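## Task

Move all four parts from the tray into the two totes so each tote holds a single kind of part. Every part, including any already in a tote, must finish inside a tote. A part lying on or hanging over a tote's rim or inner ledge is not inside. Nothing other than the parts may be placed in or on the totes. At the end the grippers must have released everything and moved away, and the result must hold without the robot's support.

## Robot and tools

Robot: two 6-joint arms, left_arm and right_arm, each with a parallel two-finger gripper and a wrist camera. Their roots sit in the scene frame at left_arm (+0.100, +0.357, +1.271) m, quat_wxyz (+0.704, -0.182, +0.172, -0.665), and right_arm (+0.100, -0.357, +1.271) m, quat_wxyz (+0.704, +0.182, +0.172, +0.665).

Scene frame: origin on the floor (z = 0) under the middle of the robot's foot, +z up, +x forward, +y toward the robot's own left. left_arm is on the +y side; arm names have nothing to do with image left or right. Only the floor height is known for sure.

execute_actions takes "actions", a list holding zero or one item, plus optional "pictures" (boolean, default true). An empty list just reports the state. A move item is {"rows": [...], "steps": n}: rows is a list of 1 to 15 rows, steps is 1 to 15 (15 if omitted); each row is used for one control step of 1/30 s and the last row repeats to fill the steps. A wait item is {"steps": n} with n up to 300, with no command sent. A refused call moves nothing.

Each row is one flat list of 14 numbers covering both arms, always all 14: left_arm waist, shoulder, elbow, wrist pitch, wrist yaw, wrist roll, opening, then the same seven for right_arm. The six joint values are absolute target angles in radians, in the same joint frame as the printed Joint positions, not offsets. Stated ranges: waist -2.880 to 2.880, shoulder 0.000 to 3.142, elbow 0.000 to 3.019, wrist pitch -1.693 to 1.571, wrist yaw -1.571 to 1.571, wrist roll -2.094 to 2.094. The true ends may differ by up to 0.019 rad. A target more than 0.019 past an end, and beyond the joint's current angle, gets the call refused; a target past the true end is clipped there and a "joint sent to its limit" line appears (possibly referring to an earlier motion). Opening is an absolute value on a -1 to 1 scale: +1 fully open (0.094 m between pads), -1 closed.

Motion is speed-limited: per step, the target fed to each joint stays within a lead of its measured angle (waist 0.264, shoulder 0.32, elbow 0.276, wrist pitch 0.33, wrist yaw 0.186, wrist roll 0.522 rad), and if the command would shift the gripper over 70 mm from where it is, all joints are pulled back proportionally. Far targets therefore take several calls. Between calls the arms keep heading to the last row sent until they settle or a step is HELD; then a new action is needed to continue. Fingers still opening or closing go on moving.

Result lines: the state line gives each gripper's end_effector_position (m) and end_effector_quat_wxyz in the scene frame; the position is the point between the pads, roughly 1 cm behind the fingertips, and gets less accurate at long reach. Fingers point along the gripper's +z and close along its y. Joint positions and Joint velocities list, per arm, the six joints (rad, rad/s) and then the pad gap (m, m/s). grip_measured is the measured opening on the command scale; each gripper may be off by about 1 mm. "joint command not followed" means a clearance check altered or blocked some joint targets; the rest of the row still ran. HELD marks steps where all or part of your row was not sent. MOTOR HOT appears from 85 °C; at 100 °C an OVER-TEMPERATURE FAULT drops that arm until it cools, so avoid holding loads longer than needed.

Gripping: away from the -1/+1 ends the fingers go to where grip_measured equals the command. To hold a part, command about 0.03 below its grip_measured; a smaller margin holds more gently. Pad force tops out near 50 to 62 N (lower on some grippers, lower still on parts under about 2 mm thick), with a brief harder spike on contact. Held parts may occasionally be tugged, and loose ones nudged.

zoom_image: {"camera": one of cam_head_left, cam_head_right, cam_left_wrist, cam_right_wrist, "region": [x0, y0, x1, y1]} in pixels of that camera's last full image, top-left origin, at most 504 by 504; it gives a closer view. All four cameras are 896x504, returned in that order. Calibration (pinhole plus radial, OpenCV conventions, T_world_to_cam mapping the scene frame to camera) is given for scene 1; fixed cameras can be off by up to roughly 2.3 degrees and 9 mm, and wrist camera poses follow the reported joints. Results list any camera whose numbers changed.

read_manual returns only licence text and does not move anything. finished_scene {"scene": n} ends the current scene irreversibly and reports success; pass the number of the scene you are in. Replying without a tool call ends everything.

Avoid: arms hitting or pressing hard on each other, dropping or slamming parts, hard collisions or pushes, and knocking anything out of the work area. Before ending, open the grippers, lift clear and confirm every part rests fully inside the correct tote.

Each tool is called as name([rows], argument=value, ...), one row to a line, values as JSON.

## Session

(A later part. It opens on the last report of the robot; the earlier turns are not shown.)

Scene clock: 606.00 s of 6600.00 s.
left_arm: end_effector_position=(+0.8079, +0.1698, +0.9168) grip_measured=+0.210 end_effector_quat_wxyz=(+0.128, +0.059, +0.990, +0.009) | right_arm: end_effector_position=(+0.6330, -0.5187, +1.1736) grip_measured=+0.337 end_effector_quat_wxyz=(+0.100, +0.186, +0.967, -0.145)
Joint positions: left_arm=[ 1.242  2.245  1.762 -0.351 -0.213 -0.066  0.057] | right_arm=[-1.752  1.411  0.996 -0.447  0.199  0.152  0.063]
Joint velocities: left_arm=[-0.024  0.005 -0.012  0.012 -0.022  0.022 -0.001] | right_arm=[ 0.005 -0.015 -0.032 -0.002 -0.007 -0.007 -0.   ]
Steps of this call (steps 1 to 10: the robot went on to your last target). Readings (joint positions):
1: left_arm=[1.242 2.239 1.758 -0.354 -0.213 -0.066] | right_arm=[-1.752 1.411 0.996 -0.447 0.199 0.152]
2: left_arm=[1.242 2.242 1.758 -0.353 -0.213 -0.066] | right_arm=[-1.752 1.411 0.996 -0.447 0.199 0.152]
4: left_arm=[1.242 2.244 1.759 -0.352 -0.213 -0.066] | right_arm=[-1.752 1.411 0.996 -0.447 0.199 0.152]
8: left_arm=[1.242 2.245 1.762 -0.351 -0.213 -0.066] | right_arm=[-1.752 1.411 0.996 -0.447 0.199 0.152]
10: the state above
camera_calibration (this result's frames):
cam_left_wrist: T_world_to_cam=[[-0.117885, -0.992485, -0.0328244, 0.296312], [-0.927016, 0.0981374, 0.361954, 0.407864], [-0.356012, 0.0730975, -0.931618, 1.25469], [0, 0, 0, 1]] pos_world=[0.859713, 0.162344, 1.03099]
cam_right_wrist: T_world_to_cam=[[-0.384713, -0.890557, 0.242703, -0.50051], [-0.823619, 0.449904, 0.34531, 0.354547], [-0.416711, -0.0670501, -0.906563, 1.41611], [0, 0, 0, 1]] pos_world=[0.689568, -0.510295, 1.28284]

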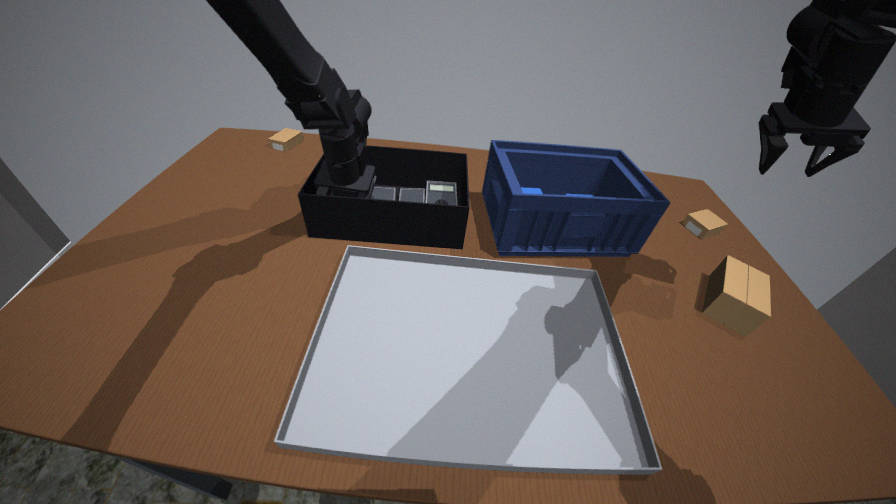

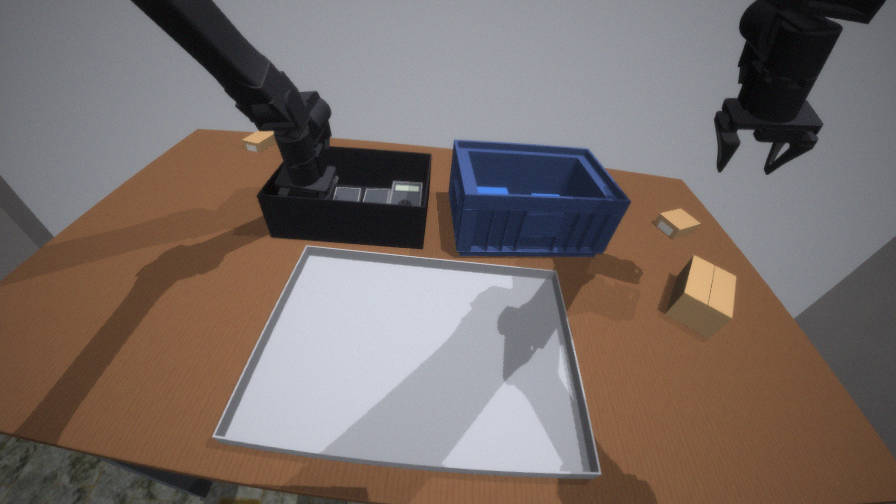

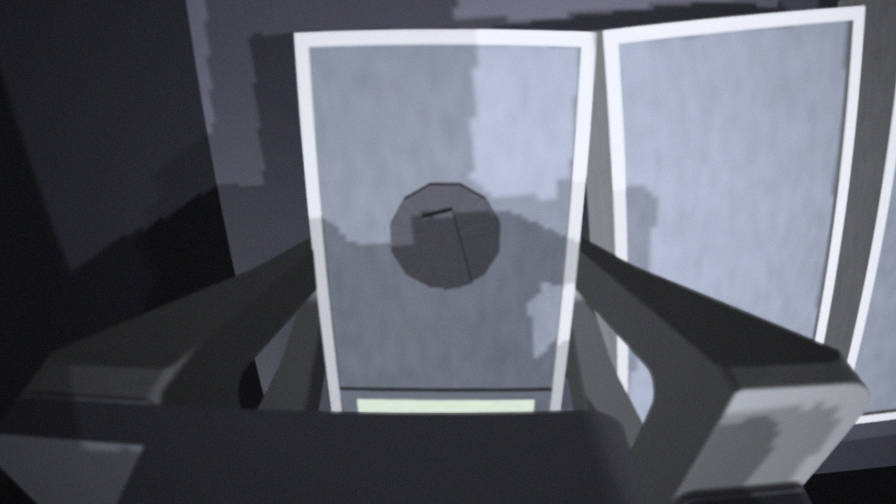

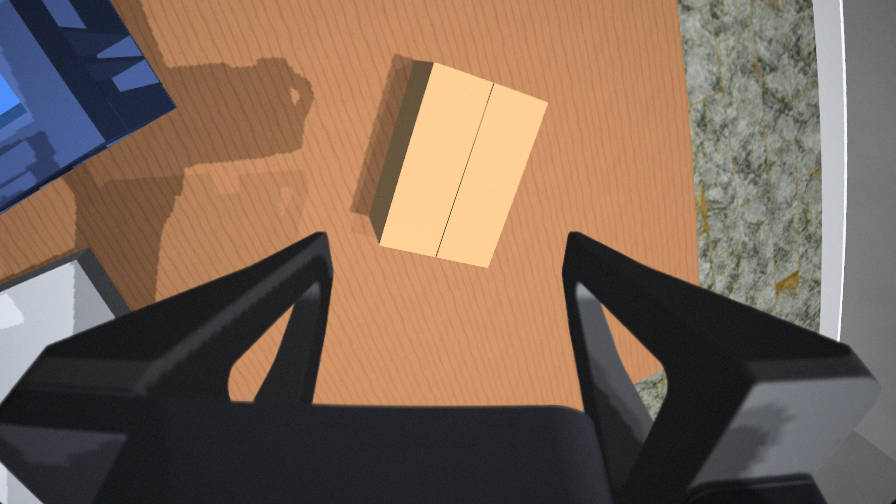

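execute_actions([
  {"rows":[[1.245,2.253,1.803,-0.34,-0.213,-0.066,0.19,-1.75,1.4,1.0,-0.43,0.2,0.15,0.34],[1.24,2.25,1.8,-0.345,-0.213,-0.066,0.21,-1.75,1.4,1.0,-0.43,0.2,0.15,0.34],[1.237,2.247,1.8,-0.35,-0.213,-0.066,0.23,-1.75,1.4,1.0,-0.43,0.2,0.15,0.34],[1.235,2.244,1.8,-0.352,-0.213,-0.066,0.26,-1.75,1.4,1.0,-0.43,0.2,0.15,0.34],[1.233,2.24,1.798,-0.354,-0.213,-0.066,0.29,-1.75,1.4,1.0,-0.43,0.2,0.15,0.34],[1.232,2.232,1.795,-0.356,-0.213,-0.066,0.31,-1.75,1.4,1.0,-0.43,0.2,0.15,0.34],[1.231,2.222,1.791,-0.358,-0.214,-0.07,0.31,-1.75,1.4,1.0,-0.43,0.2,0.15,0.34],[1.23,2.21,1.787,-0.361,-0.215,-0.075,0.31,-1.75,1.4,1.0,-0.43,0.2,0.15,0.34],[1.228,2.198,1.782,-0.365,-0.216,-0.08,0.31,-1.75,1.4,1.0,-0.43,0.2,0.15,0.34],[1.226,2.186,1.776,-0.37,-0.217,-0.082,0.31,-1.75,1.4,1.0,-0.43,0.2,0.15,0.34],[1.224,2.174,1.77,-0.376,-0.218,-0.084,0.31,-1.75,1.4,1.0,-0.43,0.2,0.15,0.34],[1.222,2.161,1.763,-0.382,-0.219,-0.086,0.31,-1.75,1.4,1.0,-0.43,0.2,0.15,0.34],[1.22,2.148,1.756,-0.389,-0.22,-0.088,0.31,-1.75,1.4,1.0,-0.43,0.2,0.15,0.34],[1.218,2.134,1.749,-0.396,-0.221,-0.09,0.31,-1.75,1.4,1.0,-0.43,0.2,0.15,0.34],[1.216,2.119,1.741,-0.404,-0.222,-0.092,0.31,-1.75,1.4,1.0,-0.43,0.2,0.15,0.34]]},
], pictures=false)

execute_actions([
  {"rows":[[1.214,2.103,1.733,-0.412,-0.223,-0.094,0.31,-1.75,1.4,1.0,-0.43,0.2,0.15,0.34],[1.212,2.086,1.724,-0.421,-0.224,-0.096,0.31,-1.75,1.4,1.0,-0.43,0.2,0.15,0.34],[1.21,2.068,1.715,-0.43,-0.225,-0.098,0.31,-1.75,1.4,1.0,-0.43,0.2,0.15,0.34],[1.208,2.049,1.705,-0.439,-0.226,-0.1,0.31,-1.75,1.4,1.0,-0.43,0.2,0.15,0.34],[1.206,2.029,1.695,-0.449,-0.227,-0.1,0.31,-1.75,1.4,1.0,-0.43,0.2,0.15,0.34],[1.204,2.008,1.684,-0.459,-0.228,-0.1,0.31,-1.75,1.4,1.0,-0.43,0.2,0.15,0.34],[1.202,1.986,1.673,-0.469,-0.229,-0.1,0.31,-1.75,1.4,1.0,-0.43,0.2,0.15,0.34],[1.2,1.964,1.662,-0.479,-0.23,-0.1,0.31,-1.75,1.4,1.0,-0.43,0.2,0.15,0.34],[1.2,1.942,1.65,-0.489,-0.23,-0.1,0.31,-1.75,1.4,1.0,-0.43,0.2,0.15,0.34],[1.2,1.92,1.637,-0.497,-0.23,-0.1,0.31,-1.75,1.4,1.0,-0.43,0.2,0.15,0.34],[1.2,1.898,1.622,-0.503,-0.23,-0.1,0.31,-1.75,1.4,1.0,-0.43,0.2,0.15,0.34],[1.2,1.876,1.605,-0.506,-0.23,-0.1,0.31,-1.75,1.4,1.0,-0.43,0.2,0.15,0.34],[1.205,1.854,1.585,-0.506,-0.23,-0.1,0.31,-1.75,1.4,1.0,-0.43,0.2,0.15,0.34],[1.212,1.832,1.562,-0.506,-0.23,-0.1,0.31,-1.75,1.4,1.0,-0.43,0.2,0.15,0.34],[1.222,1.81,1.536,-0.503,-0.23,-0.1,0.31,-1.75,1.4,1.0,-0.43,0.2,0.15,0.34]]},
])

execute_actions([
  {"rows":[[1.235,1.788,1.507,-0.5,-0.23,-0.1,0.31,-1.75,1.4,1.0,-0.43,0.2,0.15,0.34],[1.251,1.766,1.476,-0.495,-0.23,-0.1,0.31,-1.75,1.4,1.0,-0.43,0.2,0.15,0.34],[1.27,1.744,1.444,-0.49,-0.23,-0.1,0.31,-1.75,1.4,1.0,-0.43,0.2,0.15,0.34],[1.29,1.722,1.412,-0.485,-0.23,-0.1,0.31,-1.75,1.4,1.0,-0.43,0.2,0.15,0.34],[1.31,1.7,1.38,-0.48,-0.23,-0.1,0.31,-1.75,1.4,1.0,-0.43,0.2,0.15,0.34],[1.33,1.678,1.348,-0.475,-0.23,-0.1,0.31,-1.75,1.4,1.0,-0.43,0.2,0.15,0.34],[1.35,1.656,1.316,-0.47,-0.23,-0.1,0.31,-1.75,1.4,1.0,-0.43,0.2,0.15,0.34],[1.37,1.634,1.284,-0.465,-0.23,-0.1,0.31,-1.75,1.4,1.0,-0.43,0.2,0.15,0.34],[1.39,1.612,1.252,-0.46,-0.23,-0.1,0.31,-1.75,1.4,1.0,-0.43,0.2,0.15,0.34],[1.41,1.59,1.22,-0.455,-0.23,-0.1,0.31,-1.75,1.4,1.0,-0.43,0.2,0.15,0.34],[1.43,1.568,1.188,-0.45,-0.23,-0.1,0.31,-1.75,1.4,1.0,-0.43,0.2,0.15,0.34],[1.45,1.546,1.156,-0.445,-0.23,-0.1,0.31,-1.75,1.4,1.0,-0.43,0.2,0.15,0.34],[1.47,1.524,1.124,-0.44,-0.23,-0.1,0.31,-1.75,1.4,1.0,-0.43,0.2,0.15,0.34],[1.49,1.503,1.094,-0.435,-0.23,-0.1,0.31,-1.75,1.4,1.0,-0.43,0.2,0.15,0.34],[1.508,1.484,1.067,-0.43,-0.23,-0.1,0.31,-1.75,1.4,1.0,-0.43,0.2,0.15,0.34]]},
], pictures=false)

execute_actions([
  {"rows":[[1.524,1.468,1.044,-0.43,-0.23,-0.1,0.31,-1.75,1.4,1.0,-0.43,0.2,0.15,0.34],[1.537,1.455,1.026,-0.43,-0.23,-0.1,0.31,-1.75,1.4,1.0,-0.43,0.2,0.15,0.34],[1.547,1.446,1.013,-0.43,-0.23,-0.1,0.31,-1.75,1.4,1.0,-0.43,0.2,0.15,0.34],[1.554,1.44,1.005,-0.43,-0.23,-0.1,0.31,-1.75,1.4,1.0,-0.43,0.2,0.15,0.34],[1.558,1.437,1.0,-0.43,-0.23,-0.1,0.31,-1.75,1.4,1.0,-0.43,0.2,0.15,0.34]],"steps":13},
])

Scene clock: 635.77 s of 6600.00 s.
left_arm: end_effector_position=(+0.8067, +0.1715, +0.9295) grip_measured=+0.307 end_effector_quat_wxyz=(+0.121, +0.059, +0.991, +0.011) | right_arm: end_effector_position=(+0.6330, -0.5187, +1.1736) grip_measured=+0.337 end_effector_quat_wxyz=(+0.100, +0.186, +0.967, -0.145)
Joint positions: left_arm=[ 1.241  2.217  1.748 -0.379 -0.217 -0.07   0.061] | right_arm=[-1.752  1.411  0.996 -0.447  0.199  0.152  0.063]
Joint velocities: left_arm=[-0.034 -0.366 -0.168 -0.198  0.037  0.051 -0.001] | right_arm=[-0.005 -0.005  0.002  0.007  0.022  0.037 -0.001]
Steps of this call (steps 1 to 30: the robot went on to your last target; steps 31 to 90: nothing new was sent; then 26.27 s passed at rest; steps 91 to 105: all 15 steps of this action). Readings (joint positions):
91: left_arm=[1.242 2.245 1.762 -0.351 -0.213 -0.066] | right_arm=[-1.752 1.411 0.996 -0.447 0.199 0.152]
92: left_arm=[1.242 2.245 1.762 -0.351 -0.213 -0.066] | right_arm=[-1.752 1.411 0.996 -0.447 0.199 0.152]
94: left_arm=[1.242 2.245 1.762 -0.351 -0.213 -0.066] | right_arm=[-1.752 1.411 0.996 -0.447 0.199 0.152]
98: left_arm=[1.242 2.245 1.762 -0.351 -0.213 -0.066] | right_arm=[-1.752 1.411 0.996 -0.447 0.199 0.152]
105: the state above

Scene clock: 636.27 s of 6600.00 s.
left_arm: end_effector_position=(+0.8124, +0.1778, +1.0804) grip_measured=+0.307 end_effector_quat_wxyz=(+0.142, +0.058, +0.988, +0.004) | right_arm: end_effector_position=(+0.6330, -0.5187, +1.1736) grip_measured=+0.337 end_effector_quat_wxyz=(+0.100, +0.186, +0.967, -0.145)
Joint positions: left_arm=[ 1.217  1.9    1.581 -0.488 -0.225 -0.081  0.061] | right_arm=[-1.752  1.411  0.996 -0.447  0.199  0.152  0.063]
Joint velocities: left_arm=[ 0.015 -0.923 -0.593 -0.002 -0.037 -0.095  0.   ] | right_arm=[-0.015 -0.015  0.002  0.002  0.022 -0.022  0.001]
Steps of this call (steps 1 to 15: all 15 steps of this action). Readings (joint positions):
1: left_arm=[1.240 2.205 1.741 -0.386 -0.217 -0.071] | right_arm=[-1.752 1.411 0.996 -0.447 0.199 0.152]
2: left_arm=[1.238 2.191 1.734 -0.393 -0.218 -0.072] | right_arm=[-1.752 1.411 0.996 -0.447 0.199 0.152]
4: left_arm=[1.235 2.161 1.719 -0.407 -0.220 -0.075] | right_arm=[-1.752 1.411 0.996 -0.447 0.199 0.152]
8: left_arm=[1.227 2.083 1.684 -0.441 -0.224 -0.078] | right_arm=[-1.752 1.411 0.996 -0.447 0.199 0.152]
15: the state above
camera_calibration (this result's frames):
cam_left_wrist: T_world_to_cam=[[-0.116711, -0.992844, -0.0252923, 0.301187], [-0.937022, 0.101637, 0.334154, 0.389555], [-0.329192, 0.062699, -0.942179, 1.39952], [0, 0, 0, 1]] pos_world=[0.860886, 0.17169, 1.19605]
cam_right_wrist: T_world_to_cam=[[-0.384713, -0.890557, 0.242703, -0.50051], [-0.823619, 0.449904, 0.34531, 0.354547], [-0.416711, -0.0670501, -0.906563, 1.41611], [0, 0, 0, 1]] pos_world=[0.689568, -0.510295, 1.28284]

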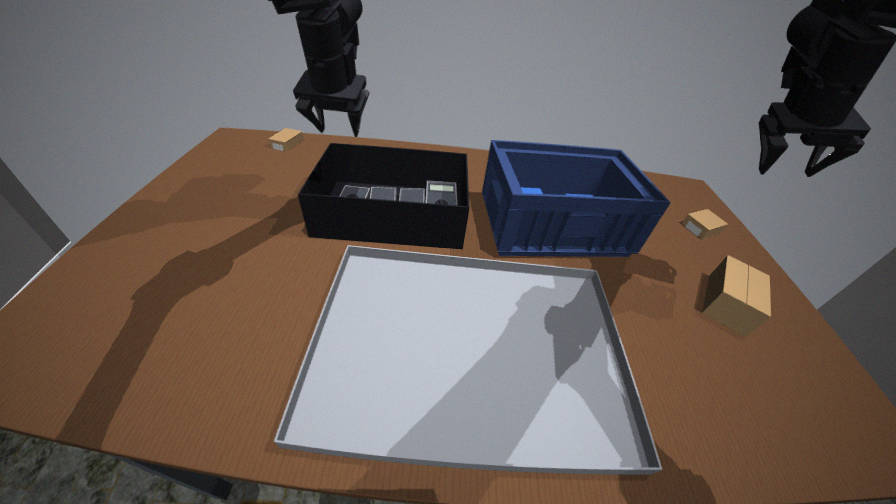

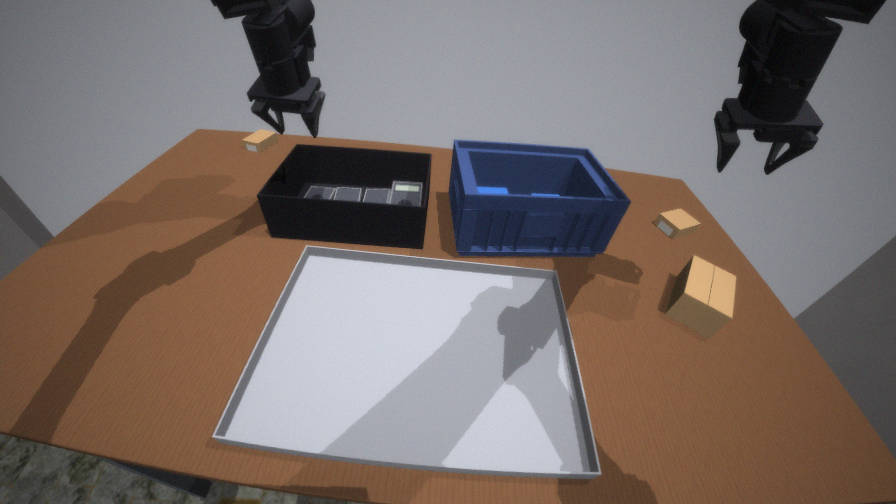

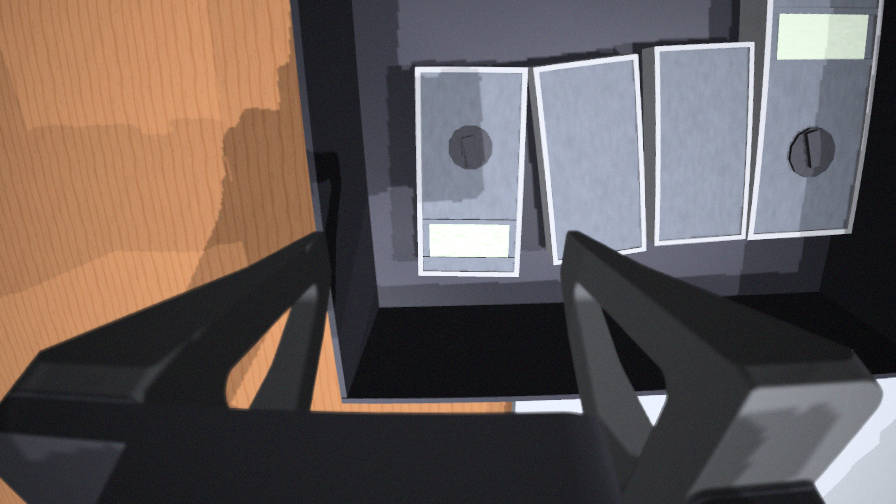

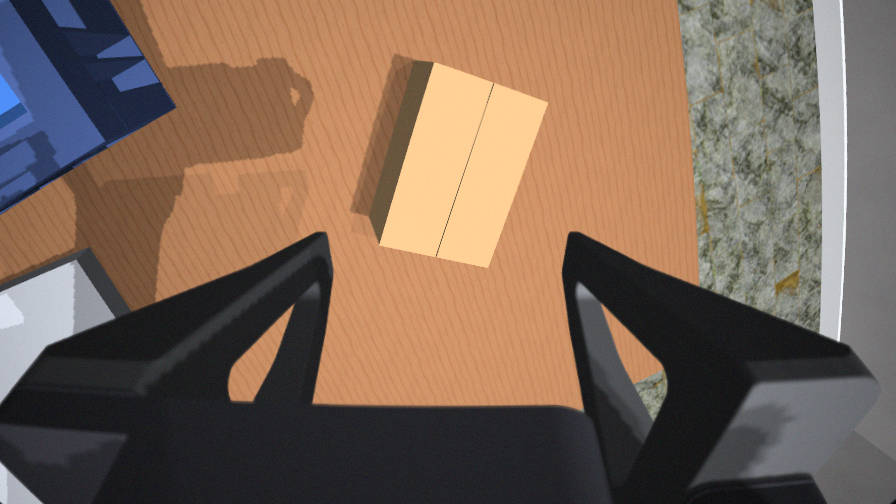

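Scene clock: 636.77 s of 6600.00 s.
left_arm: end_effector_position=(+0.6834, +0.3767, +1.1233) grip_measured=+0.307 end_effector_quat_wxyz=(-0.084, +0.042, -0.992, -0.087) | right_arm: end_effector_position=(+0.6330, -0.5187, +1.1736) grip_measured=+0.337 end_effector_quat_wxyz=(+0.100, +0.186, +0.967, -0.145)
Joint positions: left_arm=[ 1.48   1.567  1.117 -0.457 -0.228 -0.084  0.061] | right_arm=[-1.752  1.411  0.996 -0.447  0.199  0.152  0.063]
Joint velocities: left_arm=[ 0.689 -0.532 -0.911  0.129  0.066 -0.007  0.001] | right_arm=[-0.015 -0.005 -0.012 -0.007  0.022 -0.037 -0.   ]
Steps of this call (steps 1 to 15: all 15 steps of this action). Readings (joint positions):
1: left_arm=[1.217 1.870 1.558 -0.488 -0.226 -0.082] | right_arm=[-1.752 1.411 0.996 -0.447 0.199 0.152]
2: left_arm=[1.219 1.839 1.534 -0.488 -0.226 -0.082] | right_arm=[-1.752 1.411 0.996 -0.447 0.199 0.152]
4: left_arm=[1.228 1.781 1.479 -0.488 -0.226 -0.083] | right_arm=[-1.752 1.411 0.996 -0.447 0.199 0.152]
8: left_arm=[1.290 1.684 1.353 -0.483 -0.226 -0.083] | right_arm=[-1.752 1.411 0.996 -0.447 0.199 0.152]
15: the state above

Scene clock: 637.20 s of 6600.00 s.
left_arm: end_effector_position=(+0.6391, +0.4235, +1.1423) grip_measured=+0.307 end_effector_quat_wxyz=(-0.076, +0.077, -0.988, -0.111) | right_arm: end_effector_position=(+0.6330, -0.5187, +1.1736) grip_measured=+0.337 end_effector_quat_wxyz=(+0.100, +0.186, +0.967, -0.145)
Joint positions: left_arm=[ 1.564  1.463  0.993 -0.446 -0.228 -0.085  0.061] | right_arm=[-1.752  1.411  0.996 -0.447  0.199  0.152  0.063]
Joint velocities: left_arm=[ 0.005 -0.015 -0.002 -0.002  0.037 -0.081  0.   ] | right_arm=[-0.015 -0.015 -0.017 -0.017 -0.037  0.022 -0.001]
Steps of this call (steps 1 to 13: all 13 steps of this action). Readings (joint positions):
1: left_arm=[1.503 1.549 1.086 -0.454 -0.228 -0.084] | right_arm=[-1.752 1.411 0.996 -0.447 0.199 0.152]
2: left_arm=[1.522 1.532 1.058 -0.453 -0.228 -0.085] | right_arm=[-1.752 1.411 0.996 -0.447 0.199 0.152]
4: left_arm=[1.549 1.501 1.016 -0.453 -0.228 -0.085] | right_arm=[-1.752 1.411 0.996 -0.447 0.199 0.152]
8: left_arm=[1.565 1.469 0.993 -0.452 -0.228 -0.085] | right_arm=[-1.752 1.411 0.996 -0.447 0.199 0.152]
13: the state above
camera_calibration (this result's frames):
cam_left_wrist: T_world_to_cam=[[0.164805, -0.964331, -0.207137, 0.542139], [-0.870889, -0.240858, 0.428415, 0.176622], [-0.463025, 0.109789, -0.879519, 1.37945], [0, 0, 0, 1]] pos_world=[0.70319, 0.413894, 1.24988]
cam_right_wrist: T_world_to_cam=[[-0.384713, -0.890557, 0.242703, -0.50051], [-0.823619, 0.449904, 0.34531, 0.354547], [-0.416711, -0.0670501, -0.906563, 1.41611], [0, 0, 0, 1]] pos_world=[0.689568, -0.510295, 1.28284]

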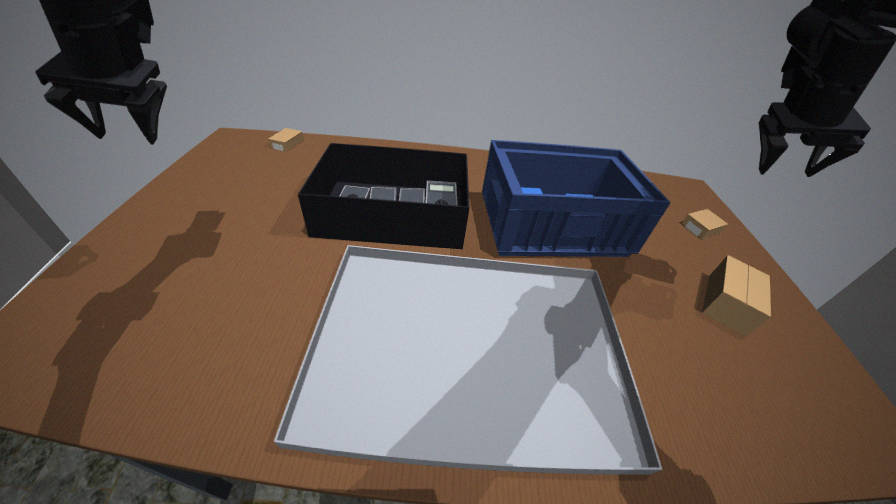

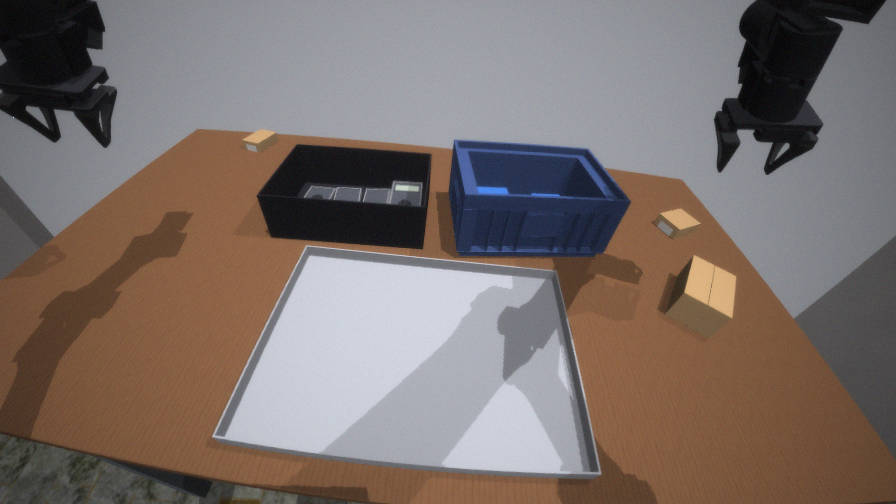

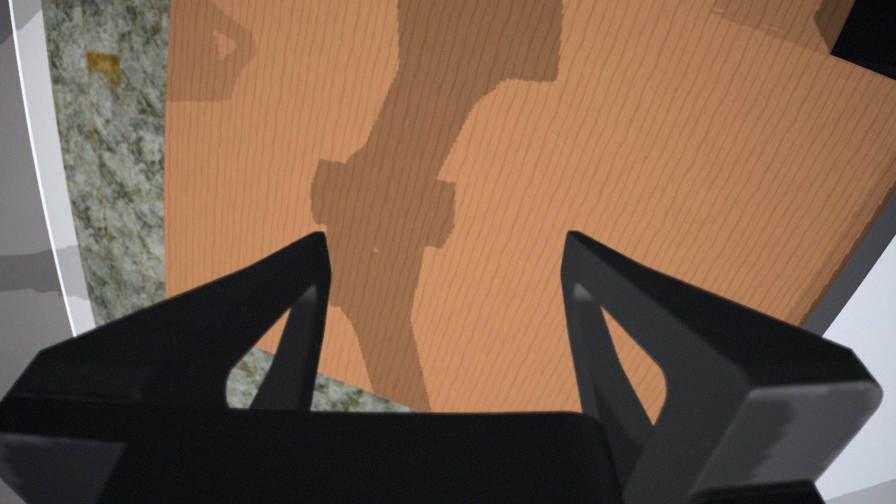

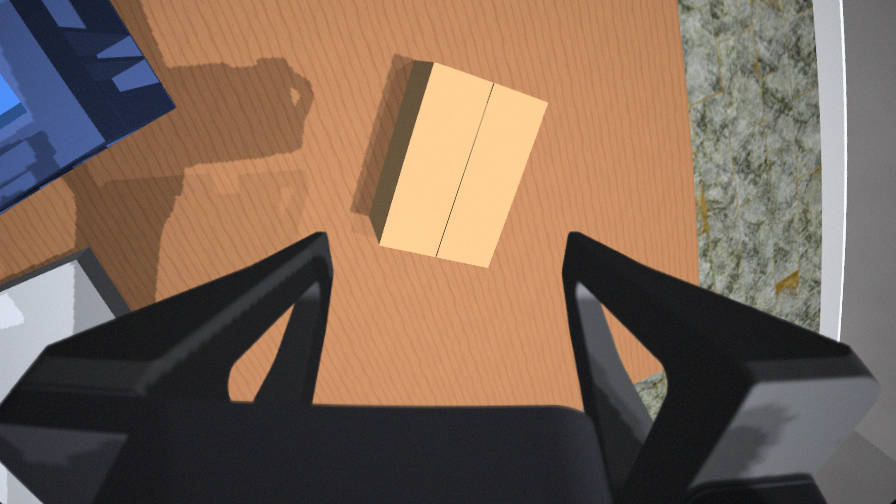

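finished_scene(scene=2)

The scene is finished: the task was done.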